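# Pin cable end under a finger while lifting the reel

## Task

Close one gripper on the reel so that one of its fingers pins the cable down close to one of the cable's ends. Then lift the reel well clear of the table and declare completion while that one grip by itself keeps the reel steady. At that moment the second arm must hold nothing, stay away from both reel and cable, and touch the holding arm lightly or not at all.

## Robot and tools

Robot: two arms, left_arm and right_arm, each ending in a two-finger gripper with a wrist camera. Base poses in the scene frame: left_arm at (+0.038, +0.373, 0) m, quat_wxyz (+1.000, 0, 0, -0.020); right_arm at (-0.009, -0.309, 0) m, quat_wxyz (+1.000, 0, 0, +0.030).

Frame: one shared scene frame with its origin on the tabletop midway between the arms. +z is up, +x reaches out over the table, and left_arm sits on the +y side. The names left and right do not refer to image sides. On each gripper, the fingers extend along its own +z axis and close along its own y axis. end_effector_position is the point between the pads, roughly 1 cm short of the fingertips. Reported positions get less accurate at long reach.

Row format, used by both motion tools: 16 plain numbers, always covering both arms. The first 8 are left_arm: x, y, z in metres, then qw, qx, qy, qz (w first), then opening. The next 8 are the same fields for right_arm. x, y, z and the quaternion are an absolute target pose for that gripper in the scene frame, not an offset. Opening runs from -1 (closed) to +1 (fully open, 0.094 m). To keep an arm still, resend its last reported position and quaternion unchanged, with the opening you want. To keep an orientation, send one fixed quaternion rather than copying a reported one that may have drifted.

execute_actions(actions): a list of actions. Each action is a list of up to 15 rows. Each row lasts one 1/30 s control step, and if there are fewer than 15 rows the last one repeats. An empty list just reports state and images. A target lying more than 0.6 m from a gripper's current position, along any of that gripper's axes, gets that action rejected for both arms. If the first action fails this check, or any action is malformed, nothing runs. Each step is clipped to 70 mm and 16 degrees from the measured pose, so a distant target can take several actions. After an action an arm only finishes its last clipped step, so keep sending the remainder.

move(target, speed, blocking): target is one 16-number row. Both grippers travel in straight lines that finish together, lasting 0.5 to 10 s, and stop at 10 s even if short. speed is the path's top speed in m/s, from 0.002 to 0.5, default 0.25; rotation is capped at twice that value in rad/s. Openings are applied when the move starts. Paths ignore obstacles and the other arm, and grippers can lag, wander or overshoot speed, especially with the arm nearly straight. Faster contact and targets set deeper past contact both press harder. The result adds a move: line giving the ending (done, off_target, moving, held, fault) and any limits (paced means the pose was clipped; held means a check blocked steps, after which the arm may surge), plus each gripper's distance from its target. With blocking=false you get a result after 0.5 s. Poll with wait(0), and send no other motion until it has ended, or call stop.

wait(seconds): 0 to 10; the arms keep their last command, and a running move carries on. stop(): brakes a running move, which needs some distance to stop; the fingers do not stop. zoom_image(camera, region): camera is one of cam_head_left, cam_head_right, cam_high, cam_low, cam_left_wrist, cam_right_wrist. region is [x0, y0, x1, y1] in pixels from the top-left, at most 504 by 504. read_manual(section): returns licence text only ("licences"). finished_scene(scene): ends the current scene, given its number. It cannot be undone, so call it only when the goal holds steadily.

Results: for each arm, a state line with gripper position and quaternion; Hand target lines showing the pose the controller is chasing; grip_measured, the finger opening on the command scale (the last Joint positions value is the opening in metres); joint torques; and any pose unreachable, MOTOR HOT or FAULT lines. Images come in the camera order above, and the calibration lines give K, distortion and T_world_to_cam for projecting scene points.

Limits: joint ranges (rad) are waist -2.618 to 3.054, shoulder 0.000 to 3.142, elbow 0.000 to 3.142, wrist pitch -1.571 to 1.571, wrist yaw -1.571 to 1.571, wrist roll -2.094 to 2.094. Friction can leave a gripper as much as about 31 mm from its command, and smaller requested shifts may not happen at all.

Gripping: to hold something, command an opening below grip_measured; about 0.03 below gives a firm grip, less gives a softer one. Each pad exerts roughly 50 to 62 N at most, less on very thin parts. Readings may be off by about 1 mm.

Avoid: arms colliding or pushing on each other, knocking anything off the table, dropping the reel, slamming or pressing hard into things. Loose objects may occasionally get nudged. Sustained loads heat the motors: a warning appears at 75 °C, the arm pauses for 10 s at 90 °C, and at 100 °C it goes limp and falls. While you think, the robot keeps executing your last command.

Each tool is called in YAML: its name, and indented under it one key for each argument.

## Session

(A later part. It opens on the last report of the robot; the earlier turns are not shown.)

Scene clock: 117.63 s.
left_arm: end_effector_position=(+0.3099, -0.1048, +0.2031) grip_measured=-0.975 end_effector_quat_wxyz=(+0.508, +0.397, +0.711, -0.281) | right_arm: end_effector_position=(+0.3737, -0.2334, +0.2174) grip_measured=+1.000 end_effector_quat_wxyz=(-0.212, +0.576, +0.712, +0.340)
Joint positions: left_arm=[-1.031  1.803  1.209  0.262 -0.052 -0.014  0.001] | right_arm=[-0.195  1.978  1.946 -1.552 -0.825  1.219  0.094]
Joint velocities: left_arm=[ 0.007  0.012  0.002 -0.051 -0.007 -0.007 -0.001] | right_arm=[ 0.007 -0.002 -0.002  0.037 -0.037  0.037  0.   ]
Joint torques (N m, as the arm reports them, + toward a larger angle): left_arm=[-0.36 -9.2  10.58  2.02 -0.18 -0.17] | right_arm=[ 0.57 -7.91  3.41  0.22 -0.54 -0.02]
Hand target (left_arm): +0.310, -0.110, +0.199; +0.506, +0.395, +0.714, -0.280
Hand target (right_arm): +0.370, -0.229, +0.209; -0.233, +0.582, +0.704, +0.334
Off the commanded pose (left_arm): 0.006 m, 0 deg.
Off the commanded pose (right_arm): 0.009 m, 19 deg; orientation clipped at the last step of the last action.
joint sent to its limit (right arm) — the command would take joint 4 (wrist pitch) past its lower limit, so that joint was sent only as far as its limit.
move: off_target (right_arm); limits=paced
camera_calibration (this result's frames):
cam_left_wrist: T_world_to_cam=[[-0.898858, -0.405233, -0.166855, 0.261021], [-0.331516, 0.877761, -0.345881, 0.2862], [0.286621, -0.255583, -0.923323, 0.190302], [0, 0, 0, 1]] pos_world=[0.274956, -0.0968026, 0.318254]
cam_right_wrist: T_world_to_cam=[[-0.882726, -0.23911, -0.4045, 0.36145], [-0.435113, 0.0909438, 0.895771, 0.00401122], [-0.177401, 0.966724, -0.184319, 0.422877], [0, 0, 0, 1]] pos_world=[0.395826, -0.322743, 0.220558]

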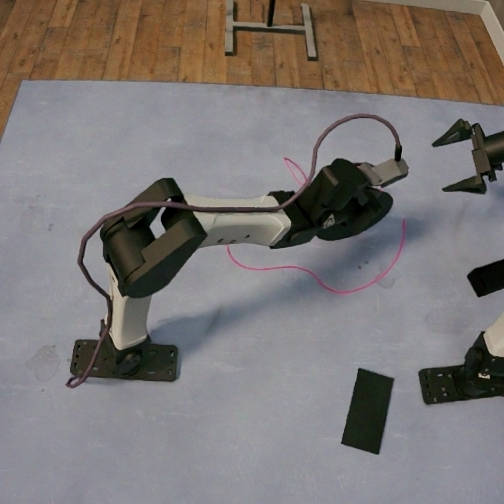

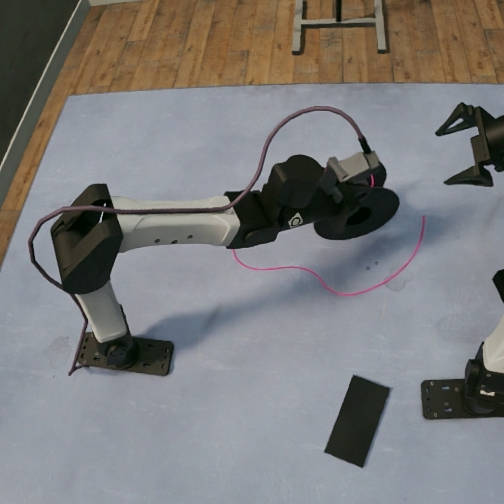

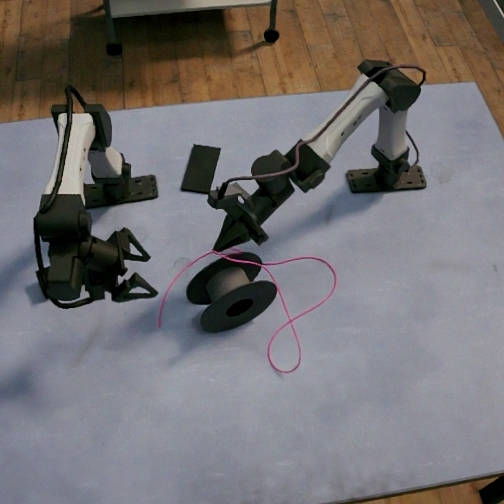

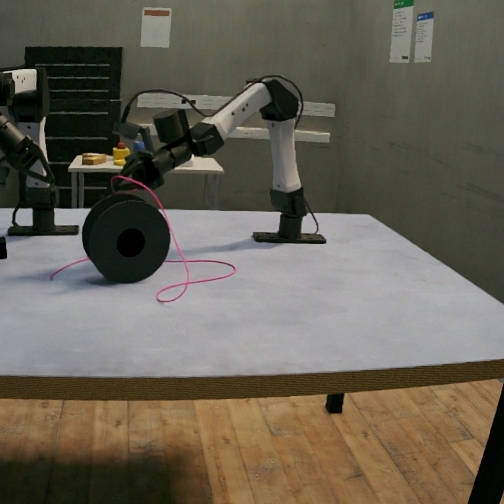

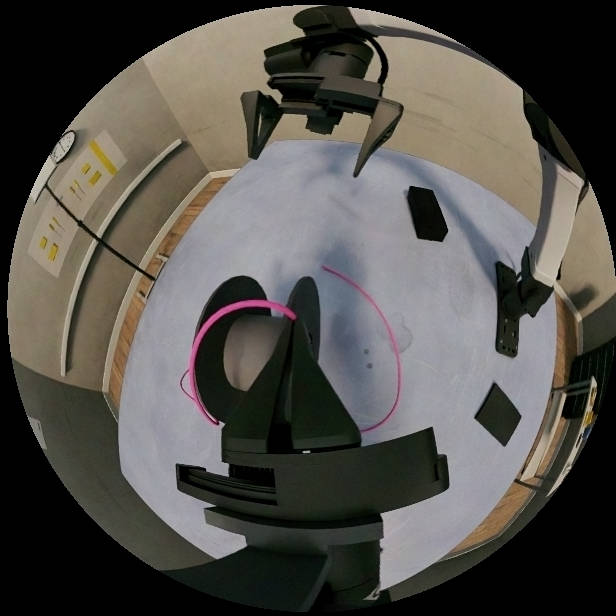

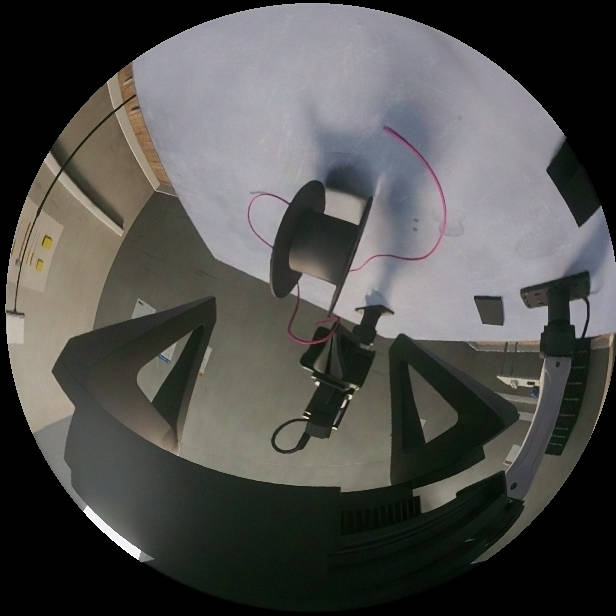

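move:
  target: [0.28,-0.12,0.25,0.653,0.271,0.653,-0.271,-1,0.374,-0.233,0.217,-0.212,0.576,0.712,0.34,1]
  speed: 0.2

move:
  target: [0.295,-0.14,0.195,0.653,0.271,0.653,-0.271,-1,0.375,-0.24,0.17,0.339,-0.531,-0.728,-0.25,1]
  speed: 0.1

Scene clock: 136.60 s.
left_arm: end_effector_position=(+0.2799, -0.1184, +0.2708) grip_measured=-0.975 end_effector_quat_wxyz=(+0.660, +0.260, +0.645, -0.286) | right_arm: end_effector_position=(+0.3738, -0.2332, +0.2177) grip_measured=+1.000 end_effector_quat_wxyz=(-0.213, +0.577, +0.711, +0.341)
Joint positions: left_arm=[-1.215  1.824  1.146  0.717 -0.462 -0.009  0.001] | right_arm=[-0.195  1.978  1.946 -1.552 -0.827  1.222  0.094]
Joint velocities: left_arm=[ 0.002 -0.002 -0.002 -0.007 -0.037  0.007  0.001] | right_arm=[ 0.007  0.012  0.002 -0.066  0.022 -0.022  0.   ]
Joint torques (N m, as the arm reports them, + toward a larger angle): left_arm=[-0.12 -9.15  6.99  1.97 -0.15  0.02] | right_arm=[ 0.16 -8.51  5.27  0.3  -0.38 -0.09]
Hand target (left_arm): +0.279, -0.119, +0.250; +0.653, +0.271, +0.654, -0.270
Hand target (right_arm): +0.374, -0.233, +0.217; -0.212, +0.576, +0.712, +0.340
Off the commanded pose (left_arm): 0.021 m, 3 deg.
Off the commanded pose (right_arm): 0.001 m, 0 deg.
move: off_target (left_arm)
camera_calibration (this result's frames):
cam_left_wrist: T_world_to_cam=[[-0.743614, -0.645899, -0.172781, 0.169413], [-0.401156, 0.63774, -0.657542, 0.387127], [0.534894, -0.419645, -0.733339, 0.117629], [0, 0, 0, 1]] pos_world=[0.218357, -0.0881005, 0.370085]
cam_right_wrist: T_world_to_cam=[[-0.883846, -0.236628, -0.403514, 0.362412], [-0.433432, 0.0898304, 0.896698, 0.00270027], [-0.175936, 0.967439, -0.181958, 0.42182], [0, 0, 0, 1]] pos_world=[0.3957, -0.322571, 0.220571]

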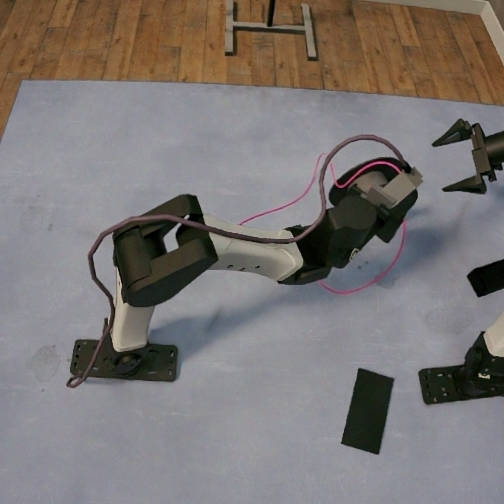

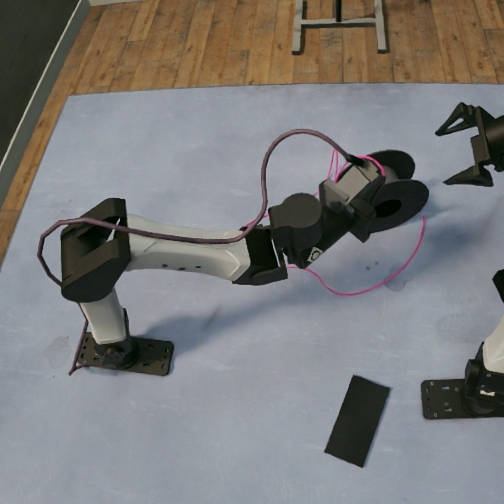

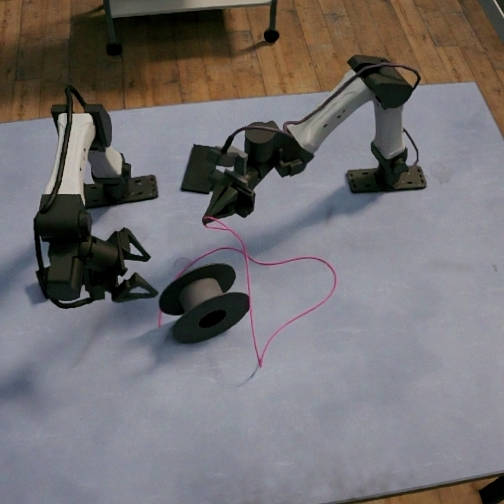

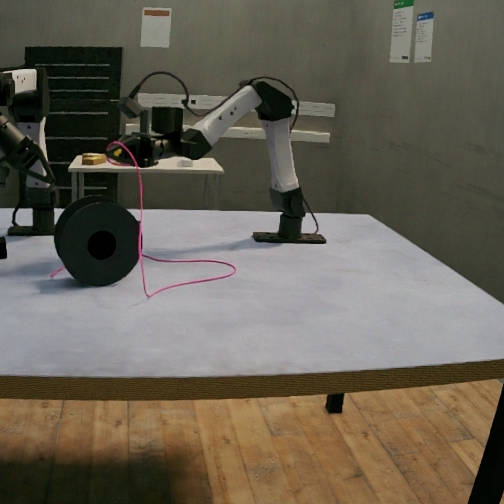

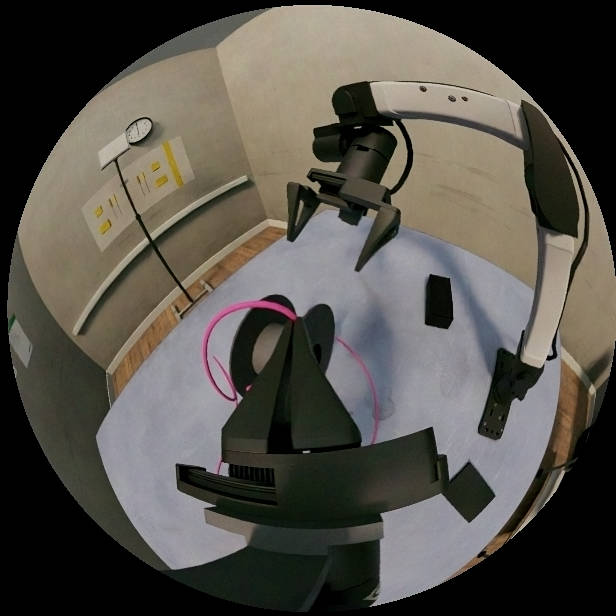

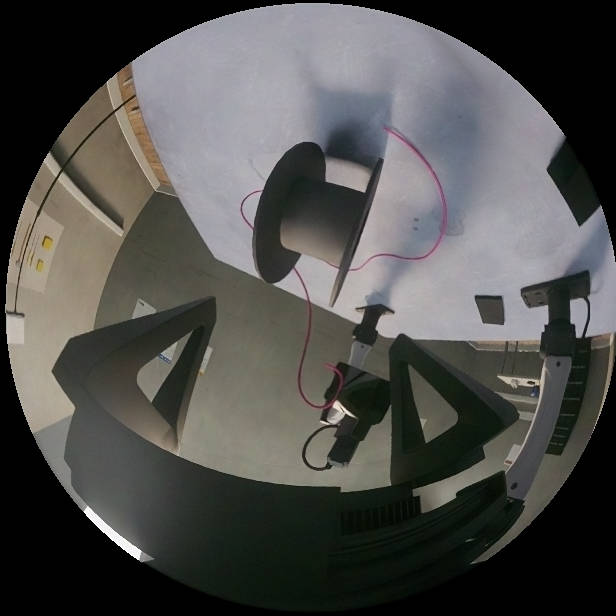

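Scene clock: 138.57 s.
left_arm: end_effector_position=(+0.2912, -0.1392, +0.2032) grip_measured=-0.975 end_effector_quat_wxyz=(+0.655, +0.264, +0.652, -0.277) | right_arm: end_effector_position=(+0.3773, -0.2345, +0.1753) grip_measured=+1.000 end_effector_quat_wxyz=(-0.249, +0.570, +0.717, +0.317)
Joint positions: left_arm=[-1.207  2.025  1.146  0.891 -0.462 -0.009  0.001] | right_arm=[-0.195  2.076  1.917 -1.552 -0.82   1.146  0.094]
Joint velocities: left_arm=[-0.007  0.007 -0.017  0.007 -0.037 -0.037 -0.001] | right_arm=[-0.002 -0.007  0.012  0.007 -0.022  0.066  0.   ]
Joint torques (N m, as the arm reports them, + toward a larger angle): left_arm=[  0.77 -10.66   8.25   1.94   0.07   0.01] | right_arm=[-0.97 -8.83  3.98 -0.04 -0.35 -0.14]
Hand target (left_arm): +0.295, -0.140, +0.194; +0.653, +0.271, +0.653, -0.271
Hand target (right_arm): +0.375, -0.240, +0.169; -0.255, +0.576, +0.712, +0.310
Off the commanded pose (left_arm): 0.009 m, 1 deg.
Off the commanded pose (right_arm): 0.008 m, 14 deg.
joint sent to its limit (right arm) — the command would take joint 4 (wrist pitch) past its lower limit, so that joint was sent only as far as its limit.
move: off_target (right_arm)
camera_calibration (this result's frames):
cam_left_wrist: T_world_to_cam=[[-0.740155, -0.647117, -0.182787, 0.153599], [-0.411439, 0.650827, -0.638078, 0.361272], [0.531874, -0.39707, -0.747961, 0.0602149], [0, 0, 0, 1]] pos_world=[0.230301, -0.111819, 0.303634]
cam_right_wrist: T_world_to_cam=[[-0.897202, -0.280332, -0.341236, 0.332051], [-0.371933, 0.0630505, 0.926116, 0.00766799], [-0.238105, 0.95783, -0.160834, 0.43355], [0, 0, 0, 1]] pos_world=[0.403999, -0.322666, 0.175936]

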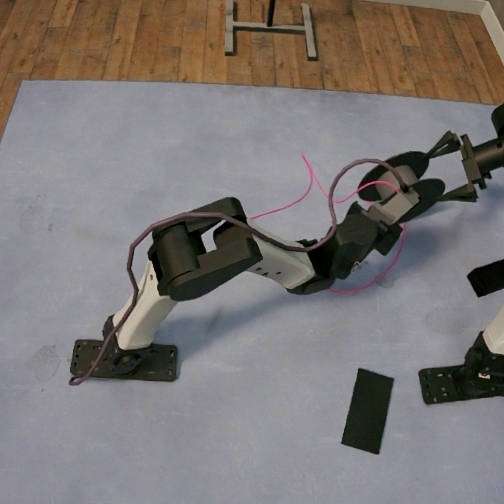

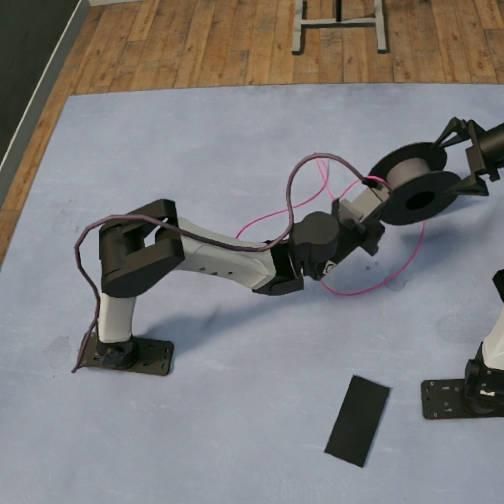

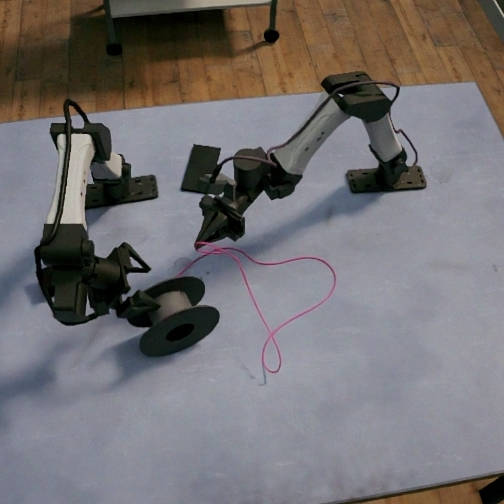

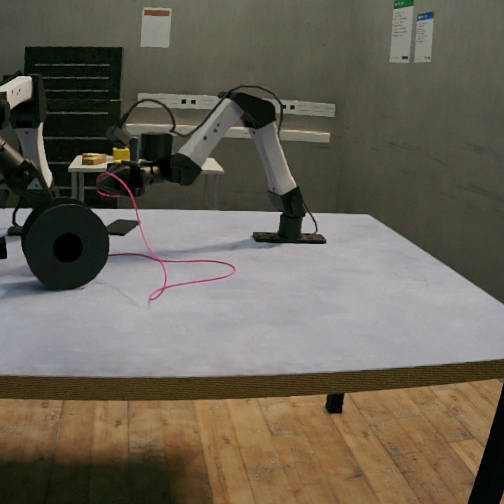

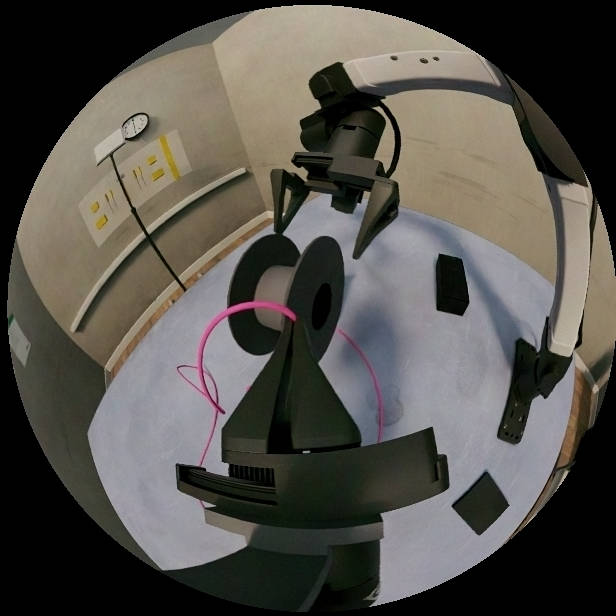

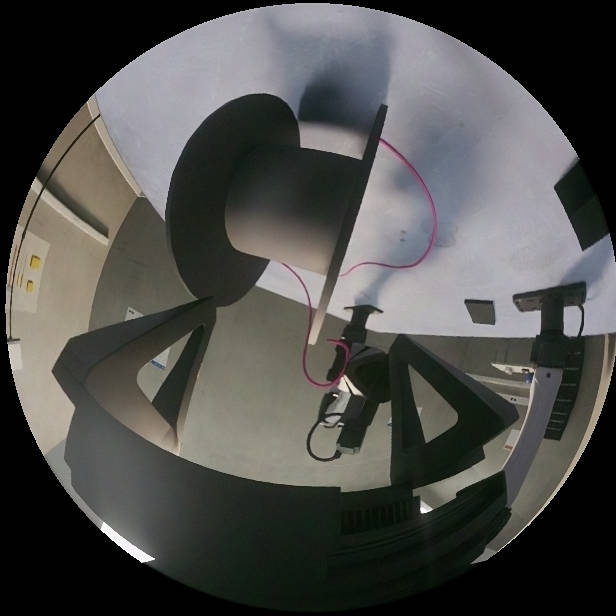

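execute_actions:
  actions: []

Scene clock: 141.83 s.
left_arm: end_effector_position=(+0.2912, -0.1392, +0.2040) grip_measured=-0.975 end_effector_quat_wxyz=(+0.656, +0.263, +0.651, -0.278) | right_arm: end_effector_position=(+0.3773, -0.2346, +0.1753) grip_measured=+1.000 end_effector_quat_wxyz=(-0.249, +0.569, +0.717, +0.317)
Joint positions: left_arm=[-1.207  2.025  1.146  0.895 -0.462 -0.009  0.001] | right_arm=[-0.195  2.076  1.917 -1.552 -0.819  1.146  0.094]
Joint velocities: left_arm=[-0.002  0.012 -0.017 -0.007 -0.007 -0.051  0.   ] | right_arm=[-0.022 -0.017 -0.002  0.051  0.007  0.095  0.   ]
Joint torques (N m, as the arm reports them, + toward a larger angle): left_arm=[  0.8  -10.67   8.24   1.98   0.1    0.  ] | right_arm=[-0.98 -8.83  4.04 -0.04 -0.35 -0.13]
Hand target (left_arm): +0.295, -0.140, +0.194; +0.653, +0.271, +0.653, -0.271
Hand target (right_arm): +0.375, -0.240, +0.169; -0.255, +0.576, +0.712, +0.310
Off the commanded pose (left_arm): 0.010 m, 1 deg.
Off the commanded pose (right_arm): 0.008 m, 14 deg.
camera_calibration (this result's frames):
cam_left_wrist: T_world_to_cam=[[-0.739933, -0.647775, -0.181345, 0.153312], [-0.410662, 0.648514, -0.640926, 0.36185], [0.532781, -0.399771, -0.745874, 0.0598057], [0, 0, 0, 1]] pos_world=[0.230175, -0.111445, 0.304329]
cam_right_wrist: T_world_to_cam=[[-0.896868, -0.280971, -0.341589, 0.331797], [-0.372443, 0.0631881, 0.925902, 0.0079719], [-0.238567, 0.957634, -0.161317, 0.433794], [0, 0, 0, 1]] pos_world=[0.404036, -0.322694, 0.175935]

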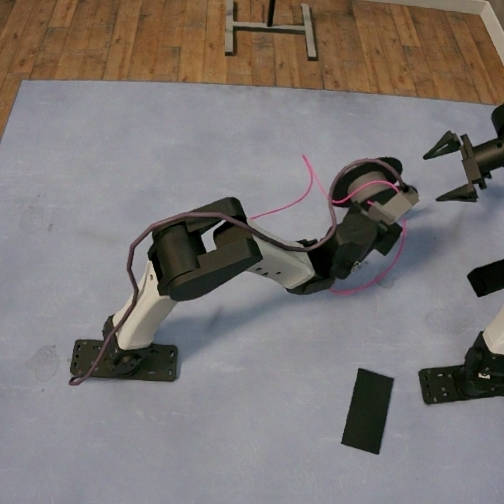

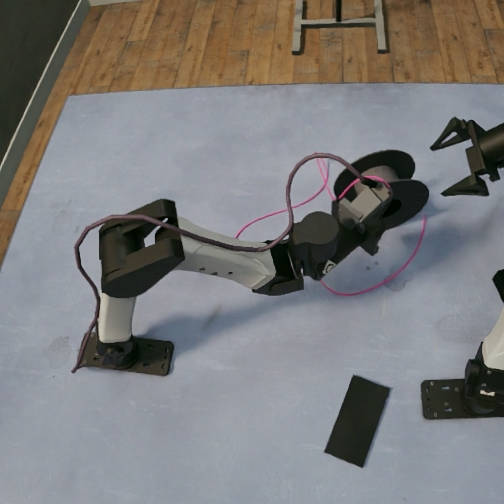

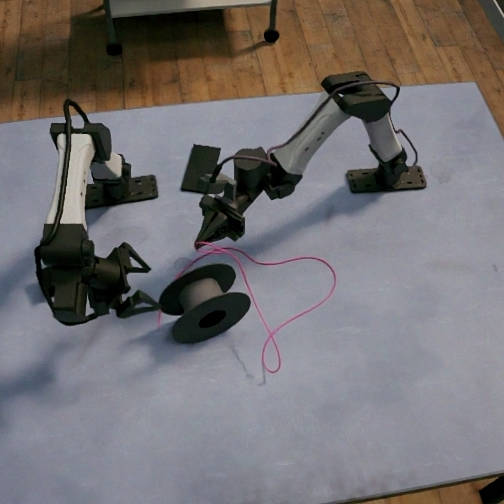

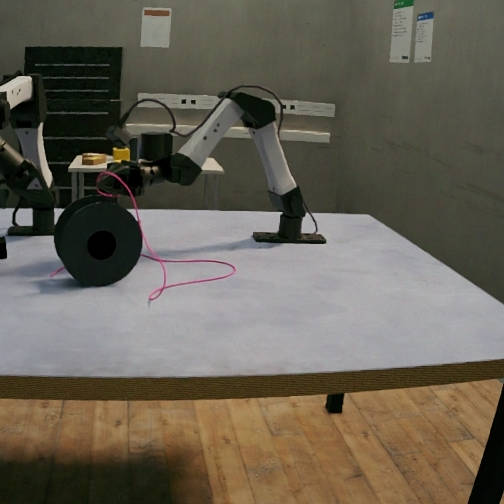

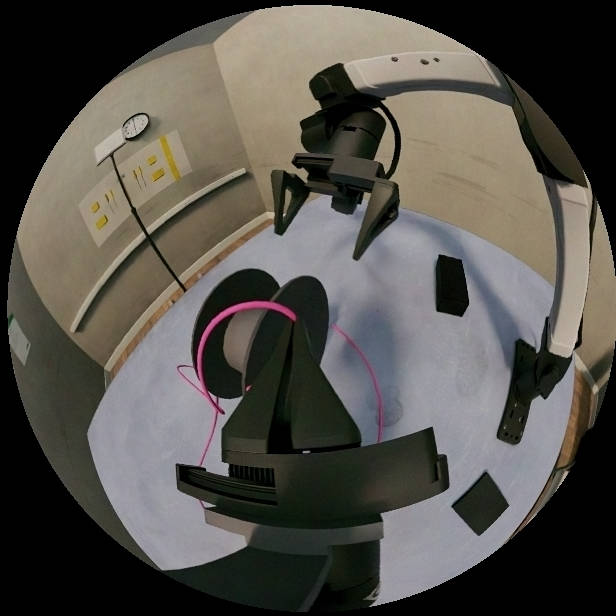

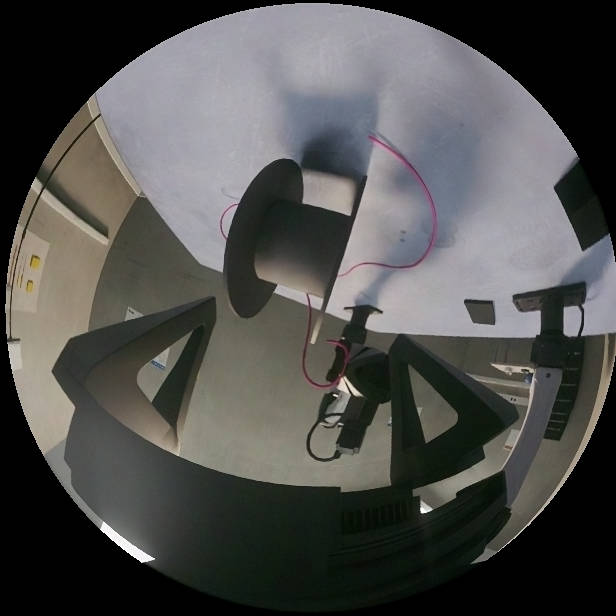

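move:
  target: [0.31,-0.15,0.23,0.431,-0.092,0.7,-0.561,-1,0.377,-0.26,0.185,-0.249,0.57,0.717,0.317,1]
  speed: 0.2

Scene clock: 163.27 s.
left_arm: end_effector_position=(+0.3066, -0.1496, +0.2225) grip_measured=-0.975 end_effector_quat_wxyz=(+0.436, -0.088, +0.703, -0.556) | right_arm: end_effector_position=(+0.3800, -0.2553, +0.1795) grip_measured=+1.000 end_effector_quat_wxyz=(-0.232, +0.579, +0.710, +0.328)
Joint positions: left_arm=[-1.182  2.025  1.254  0.767 -0.44  -1.032  0.001] | right_arm=[-0.249  2.065  1.917 -1.552 -0.819  1.123  0.094]
Joint velocities: left_arm=[-0.007  0.002  0.007  0.007 -0.022  0.007  0.001] | right_arm=[-0.007 -0.012  0.017  0.007 -0.051  0.022  0.   ]
Joint torques (N m, as the arm reports them, + toward a larger angle): left_arm=[  0.82 -13.82   9.71   1.82   0.09  -0.09] | right_arm=[ -1.   -10.86   4.81  -0.01  -0.36  -0.12]
Hand target (left_arm): +0.310, -0.150, +0.230; +0.432, -0.092, +0.700, -0.561
Hand target (right_arm): +0.377, -0.260, +0.185; -0.224, +0.580, +0.709, +0.331
Off the commanded pose (left_arm): 0.008 m, 1 deg.
Off the commanded pose (right_arm): 0.008 m, 3 deg.
joint sent to its limit (right arm) — the command would take joint 4 (wrist pitch) past its lower limit, so that joint was sent only as far as its limit.
move: off_target (right_arm)
camera_calibration (this result's frames):
cam_left_wrist: T_world_to_cam=[[-0.51979, -0.429788, 0.738309, -0.0782118], [-0.853217, 0.217788, -0.473909, 0.420866], [0.0428857, -0.876271, -0.479906, 0.0809956], [0, 0, 0, 1]] pos_world=[0.314963, -0.0542998, 0.296067]
cam_right_wrist: T_world_to_cam=[[-0.89706, -0.24728, -0.366246, 0.3429], [-0.395665, 0.0803367, 0.914874, 0.0216054], [-0.196807, 0.965608, -0.169907, 0.442655], [0, 0, 0, 1]] pos_world=[0.403269, -0.344375, 0.18103]

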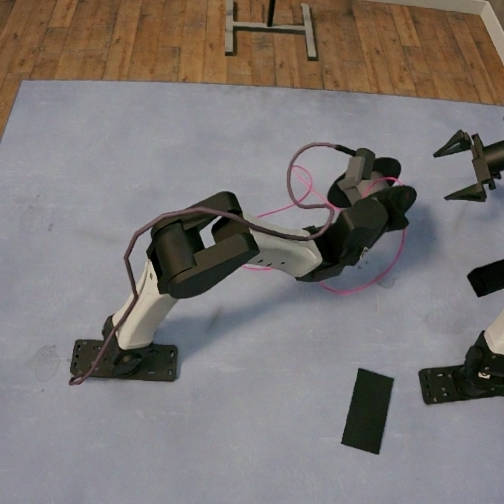

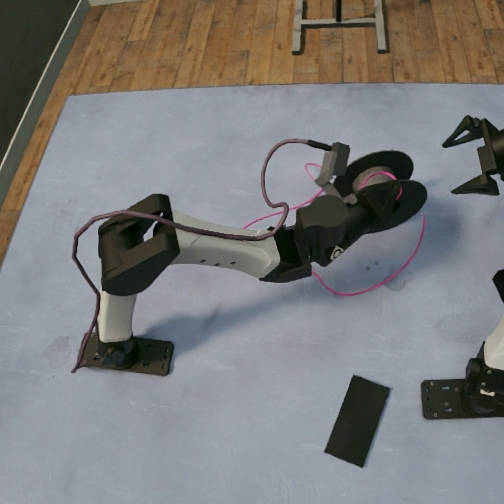

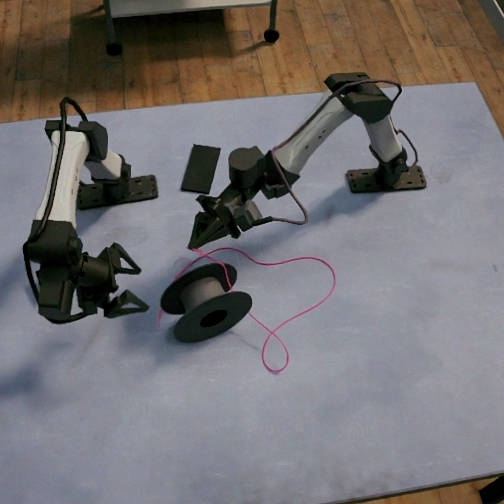

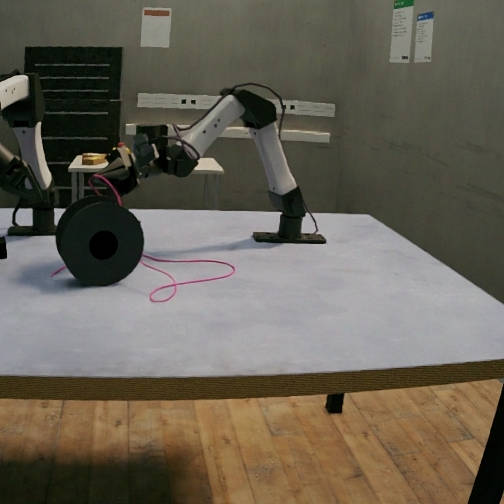

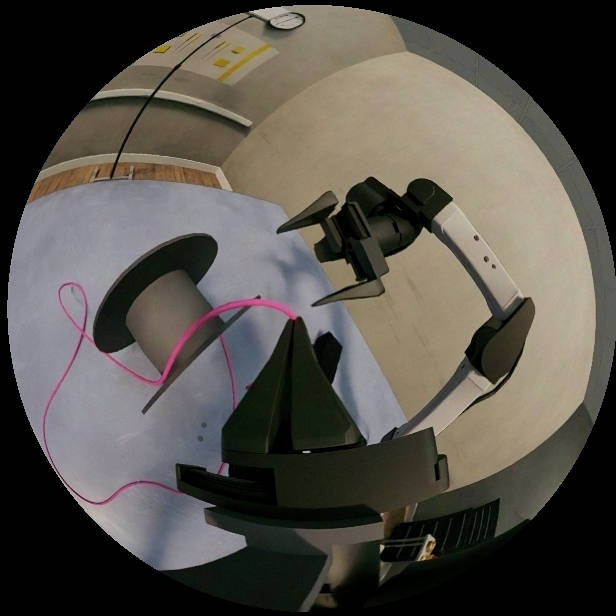

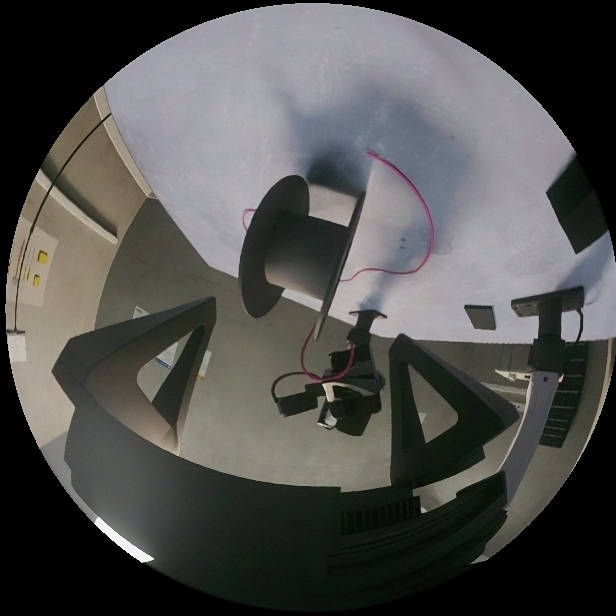

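move:
  target: [0.335,-0.19,0.185,0.431,-0.092,0.7,-0.561,-1,0.368,-0.25,0.16,0.339,-0.531,-0.728,-0.25,1]
  speed: 0.06

zoom_image:
  camera: "cam_right_wrist"
  region: [180,150,460,430]

Scene clock: 174.67 s.
left_arm: end_effector_position=(+0.3299, -0.1868, +0.1905) grip_measured=-0.975 end_effector_quat_wxyz=(+0.435, -0.090, +0.699, -0.560) | right_arm: end_effector_position=(+0.3722, -0.2558, +0.1682) grip_measured=+1.000 end_effector_quat_wxyz=(-0.242, +0.578, +0.713, +0.315)
Joint positions: left_arm=[-1.163  2.232  1.437  0.801 -0.421 -1.036  0.001] | right_arm=[-0.249  2.065  1.875 -1.552 -0.803  1.101  0.094]
Joint velocities: left_arm=[ 0.002 -0.002  0.007  0.022  0.007 -0.022 -0.001] | right_arm=[ 0.002  0.002 -0.007 -0.051 -0.007  0.037  0.   ]
Joint torques (N m, as the arm reports them, + toward a larger angle): left_arm=[  0.78 -12.73   9.65   1.95   0.1   -0.11] | right_arm=[ 1.41 -8.21  3.9  -0.1  -0.36 -0.09]
Hand target (left_arm): +0.335, -0.189, +0.184; +0.432, -0.092, +0.700, -0.561
Hand target (right_arm): +0.368, -0.250, +0.160; -0.256, +0.575, +0.715, +0.304
Off the commanded pose (left_arm): 0.008 m, 1 deg.
Off the commanded pose (right_arm): 0.011 m, 15 deg.
joint sent to its limit (right arm) — the command would take joint 4 (wrist pitch) past its lower limit, so that joint was sent only as far as its limit.
move: off_target (right_arm)
camera_calibration (this result's frames):
cam_left_wrist: T_world_to_cam=[[-0.520505, -0.421376, 0.742642, -0.0574841], [-0.852758, 0.212392, -0.477172, 0.433158], [0.0433378, -0.881664, -0.469883, 0.028891], [0, 0, 0, 1]] pos_world=[0.338206, -0.0907496, 0.262956]
cam_right_wrist: T_world_to_cam=[[-0.902455, -0.265966, -0.338876, 0.32435], [-0.371309, 0.0814093, 0.924933, 0.0183646], [-0.218413, 0.960539, -0.172224, 0.446787], [0, 0, 0, 1]] pos_world=[0.397114, -0.344385, 0.169876]

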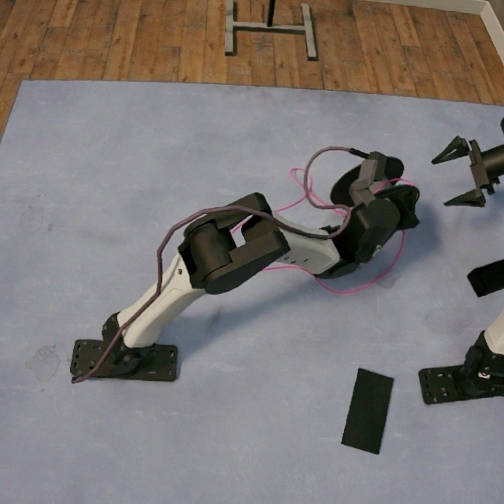

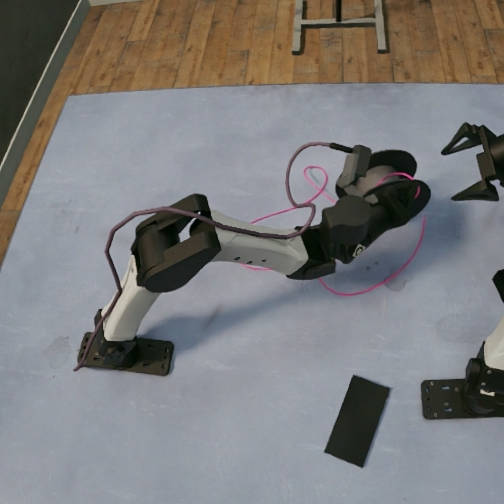

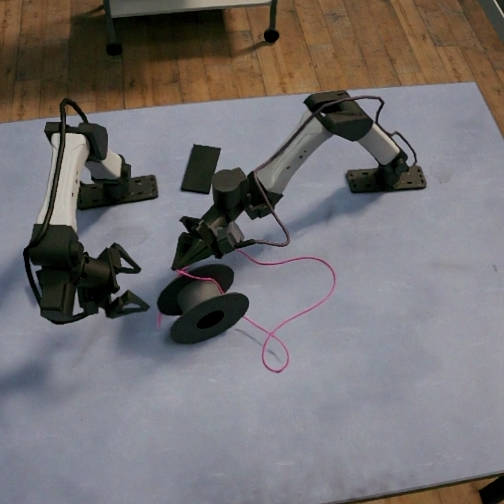

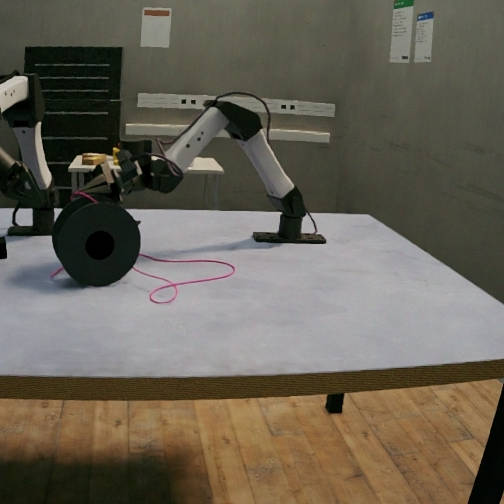

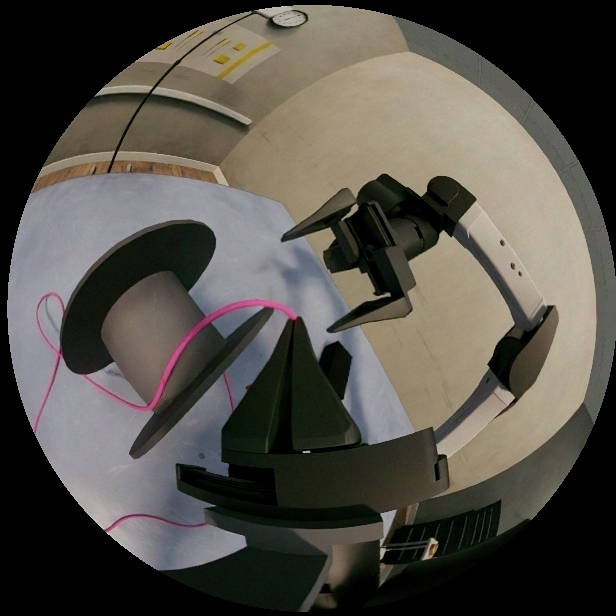

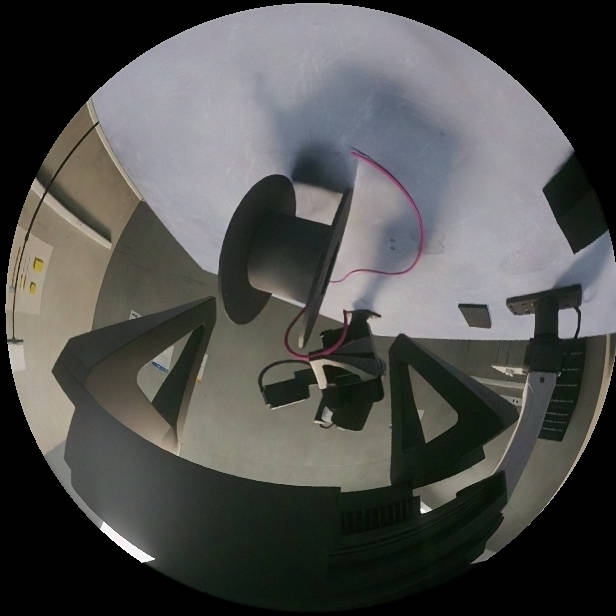

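Region (180, 150, 460, 430) of cam_right_wrist's 616x616 image, scaled by 1.800, with more detail than that image has.

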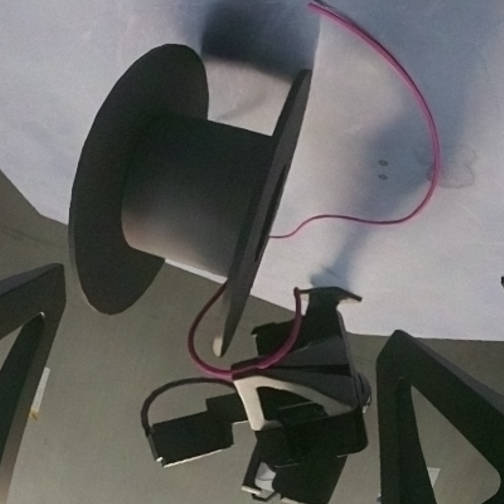

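move:
  target: [0.34,-0.19,0.175,0.431,-0.092,0.7,-0.561,-1,0.345,-0.19,0.118,0.339,-0.531,-0.728,-0.25,1]
  speed: 0.05

zoom_image:
  camera: "cam_right_wrist"
  region: [150,150,480,480]

Scene clock: 185.00 s.
left_arm: end_effector_position=(+0.3349, -0.1864, +0.1862) grip_measured=-0.975 end_effector_quat_wxyz=(+0.436, -0.092, +0.696, -0.563) | right_arm: end_effector_position=(+0.3496, -0.1946, +0.1211) grip_measured=+1.000 end_effector_quat_wxyz=(-0.328, +0.536, +0.734, +0.257)
Joint positions: left_arm=[-1.152  2.249  1.438  0.826 -0.411 -1.037  0.001] | right_arm=[-0.088  2.166  1.811 -1.552 -0.807  1.087  0.094]
Joint velocities: left_arm=[ 0.002 -0.002 -0.007  0.037  0.007 -0.037 -0.001] | right_arm=[-0.002 -0.007  0.002 -0.022  0.007  0.051  0.   ]
Joint torques (N m, as the arm reports them, + toward a larger angle): left_arm=[  0.68 -12.03   9.69   1.95   0.09  -0.1 ] | right_arm=[ 0.94 -8.98  3.82 -0.38 -0.47 -0.12]
Hand target (left_arm): +0.340, -0.189, +0.175; +0.431, -0.092, +0.700, -0.561
Hand target (right_arm): +0.344, -0.189, +0.117; -0.341, +0.532, +0.732, +0.253
Off the commanded pose (left_arm): 0.013 m, 1 deg.
Off the commanded pose (right_arm): 0.007 m, 2 deg.
move: off_target (left_arm)
camera_calibration (this result's frames):
cam_left_wrist: T_world_to_cam=[[-0.522463, -0.415189, 0.744749, -0.0500679], [-0.851497, 0.208414, -0.481161, 0.43487], [0.0445571, -0.88554, -0.462421, 0.0245733], [0, 0, 0, 1]] pos_world=[0.343037, -0.0896599, 0.257894]
cam_right_wrist: T_world_to_cam=[[-0.887404, -0.411295, -0.208208, 0.25487], [-0.23192, 0.00798171, 0.972702, -0.020207], [-0.398406, 0.911467, -0.102471, 0.419935], [0, 0, 0, 1]] pos_world=[0.388791, -0.277769, 0.115752]

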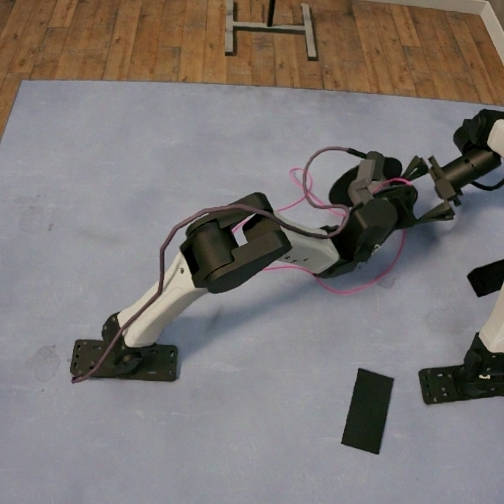

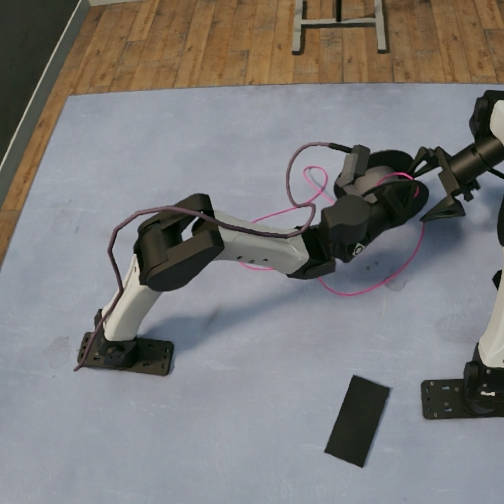

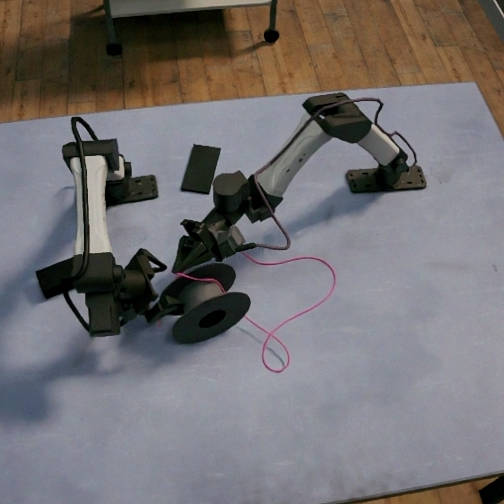

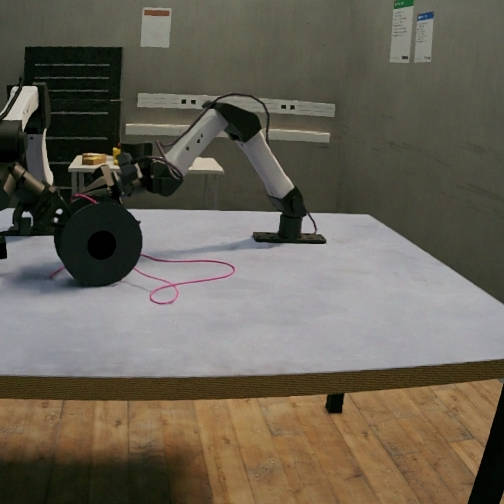

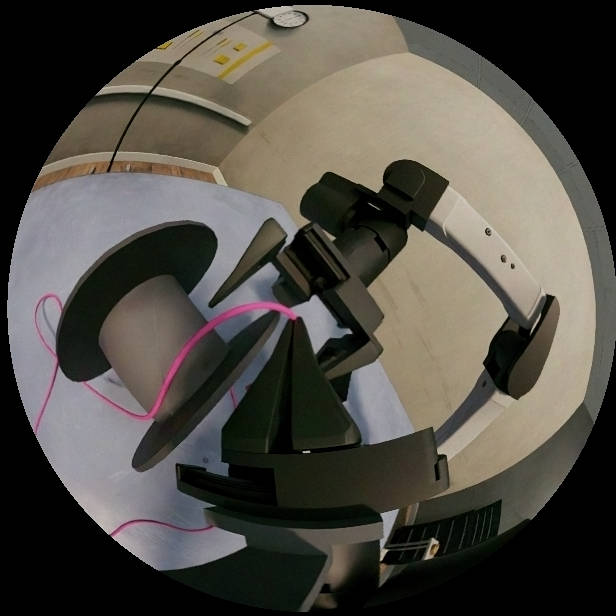

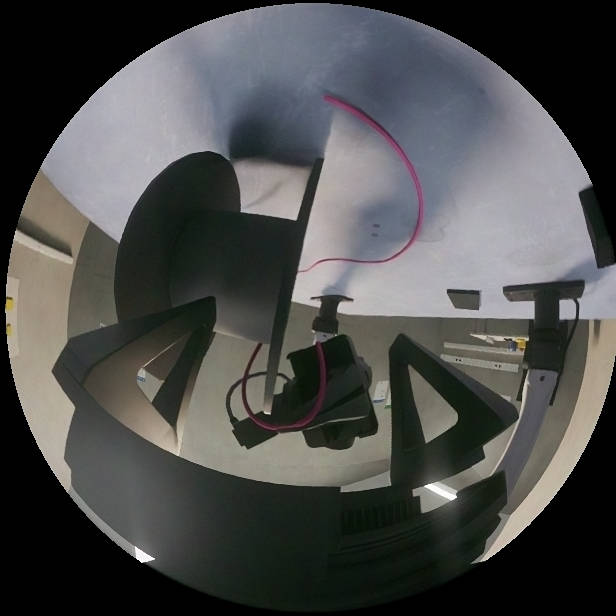

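Region (150, 150, 480, 480) of cam_right_wrist's 616x616 image, scaled by 1.527, with more detail than that image has.

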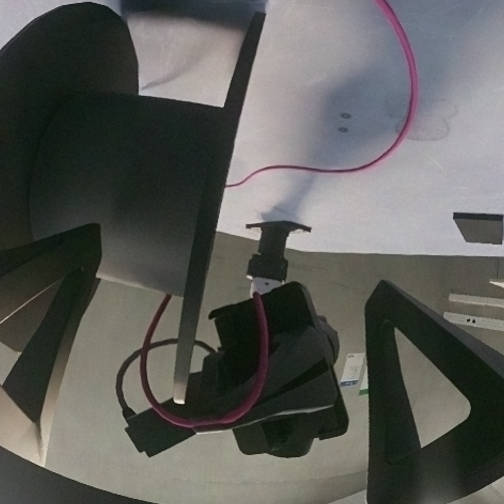

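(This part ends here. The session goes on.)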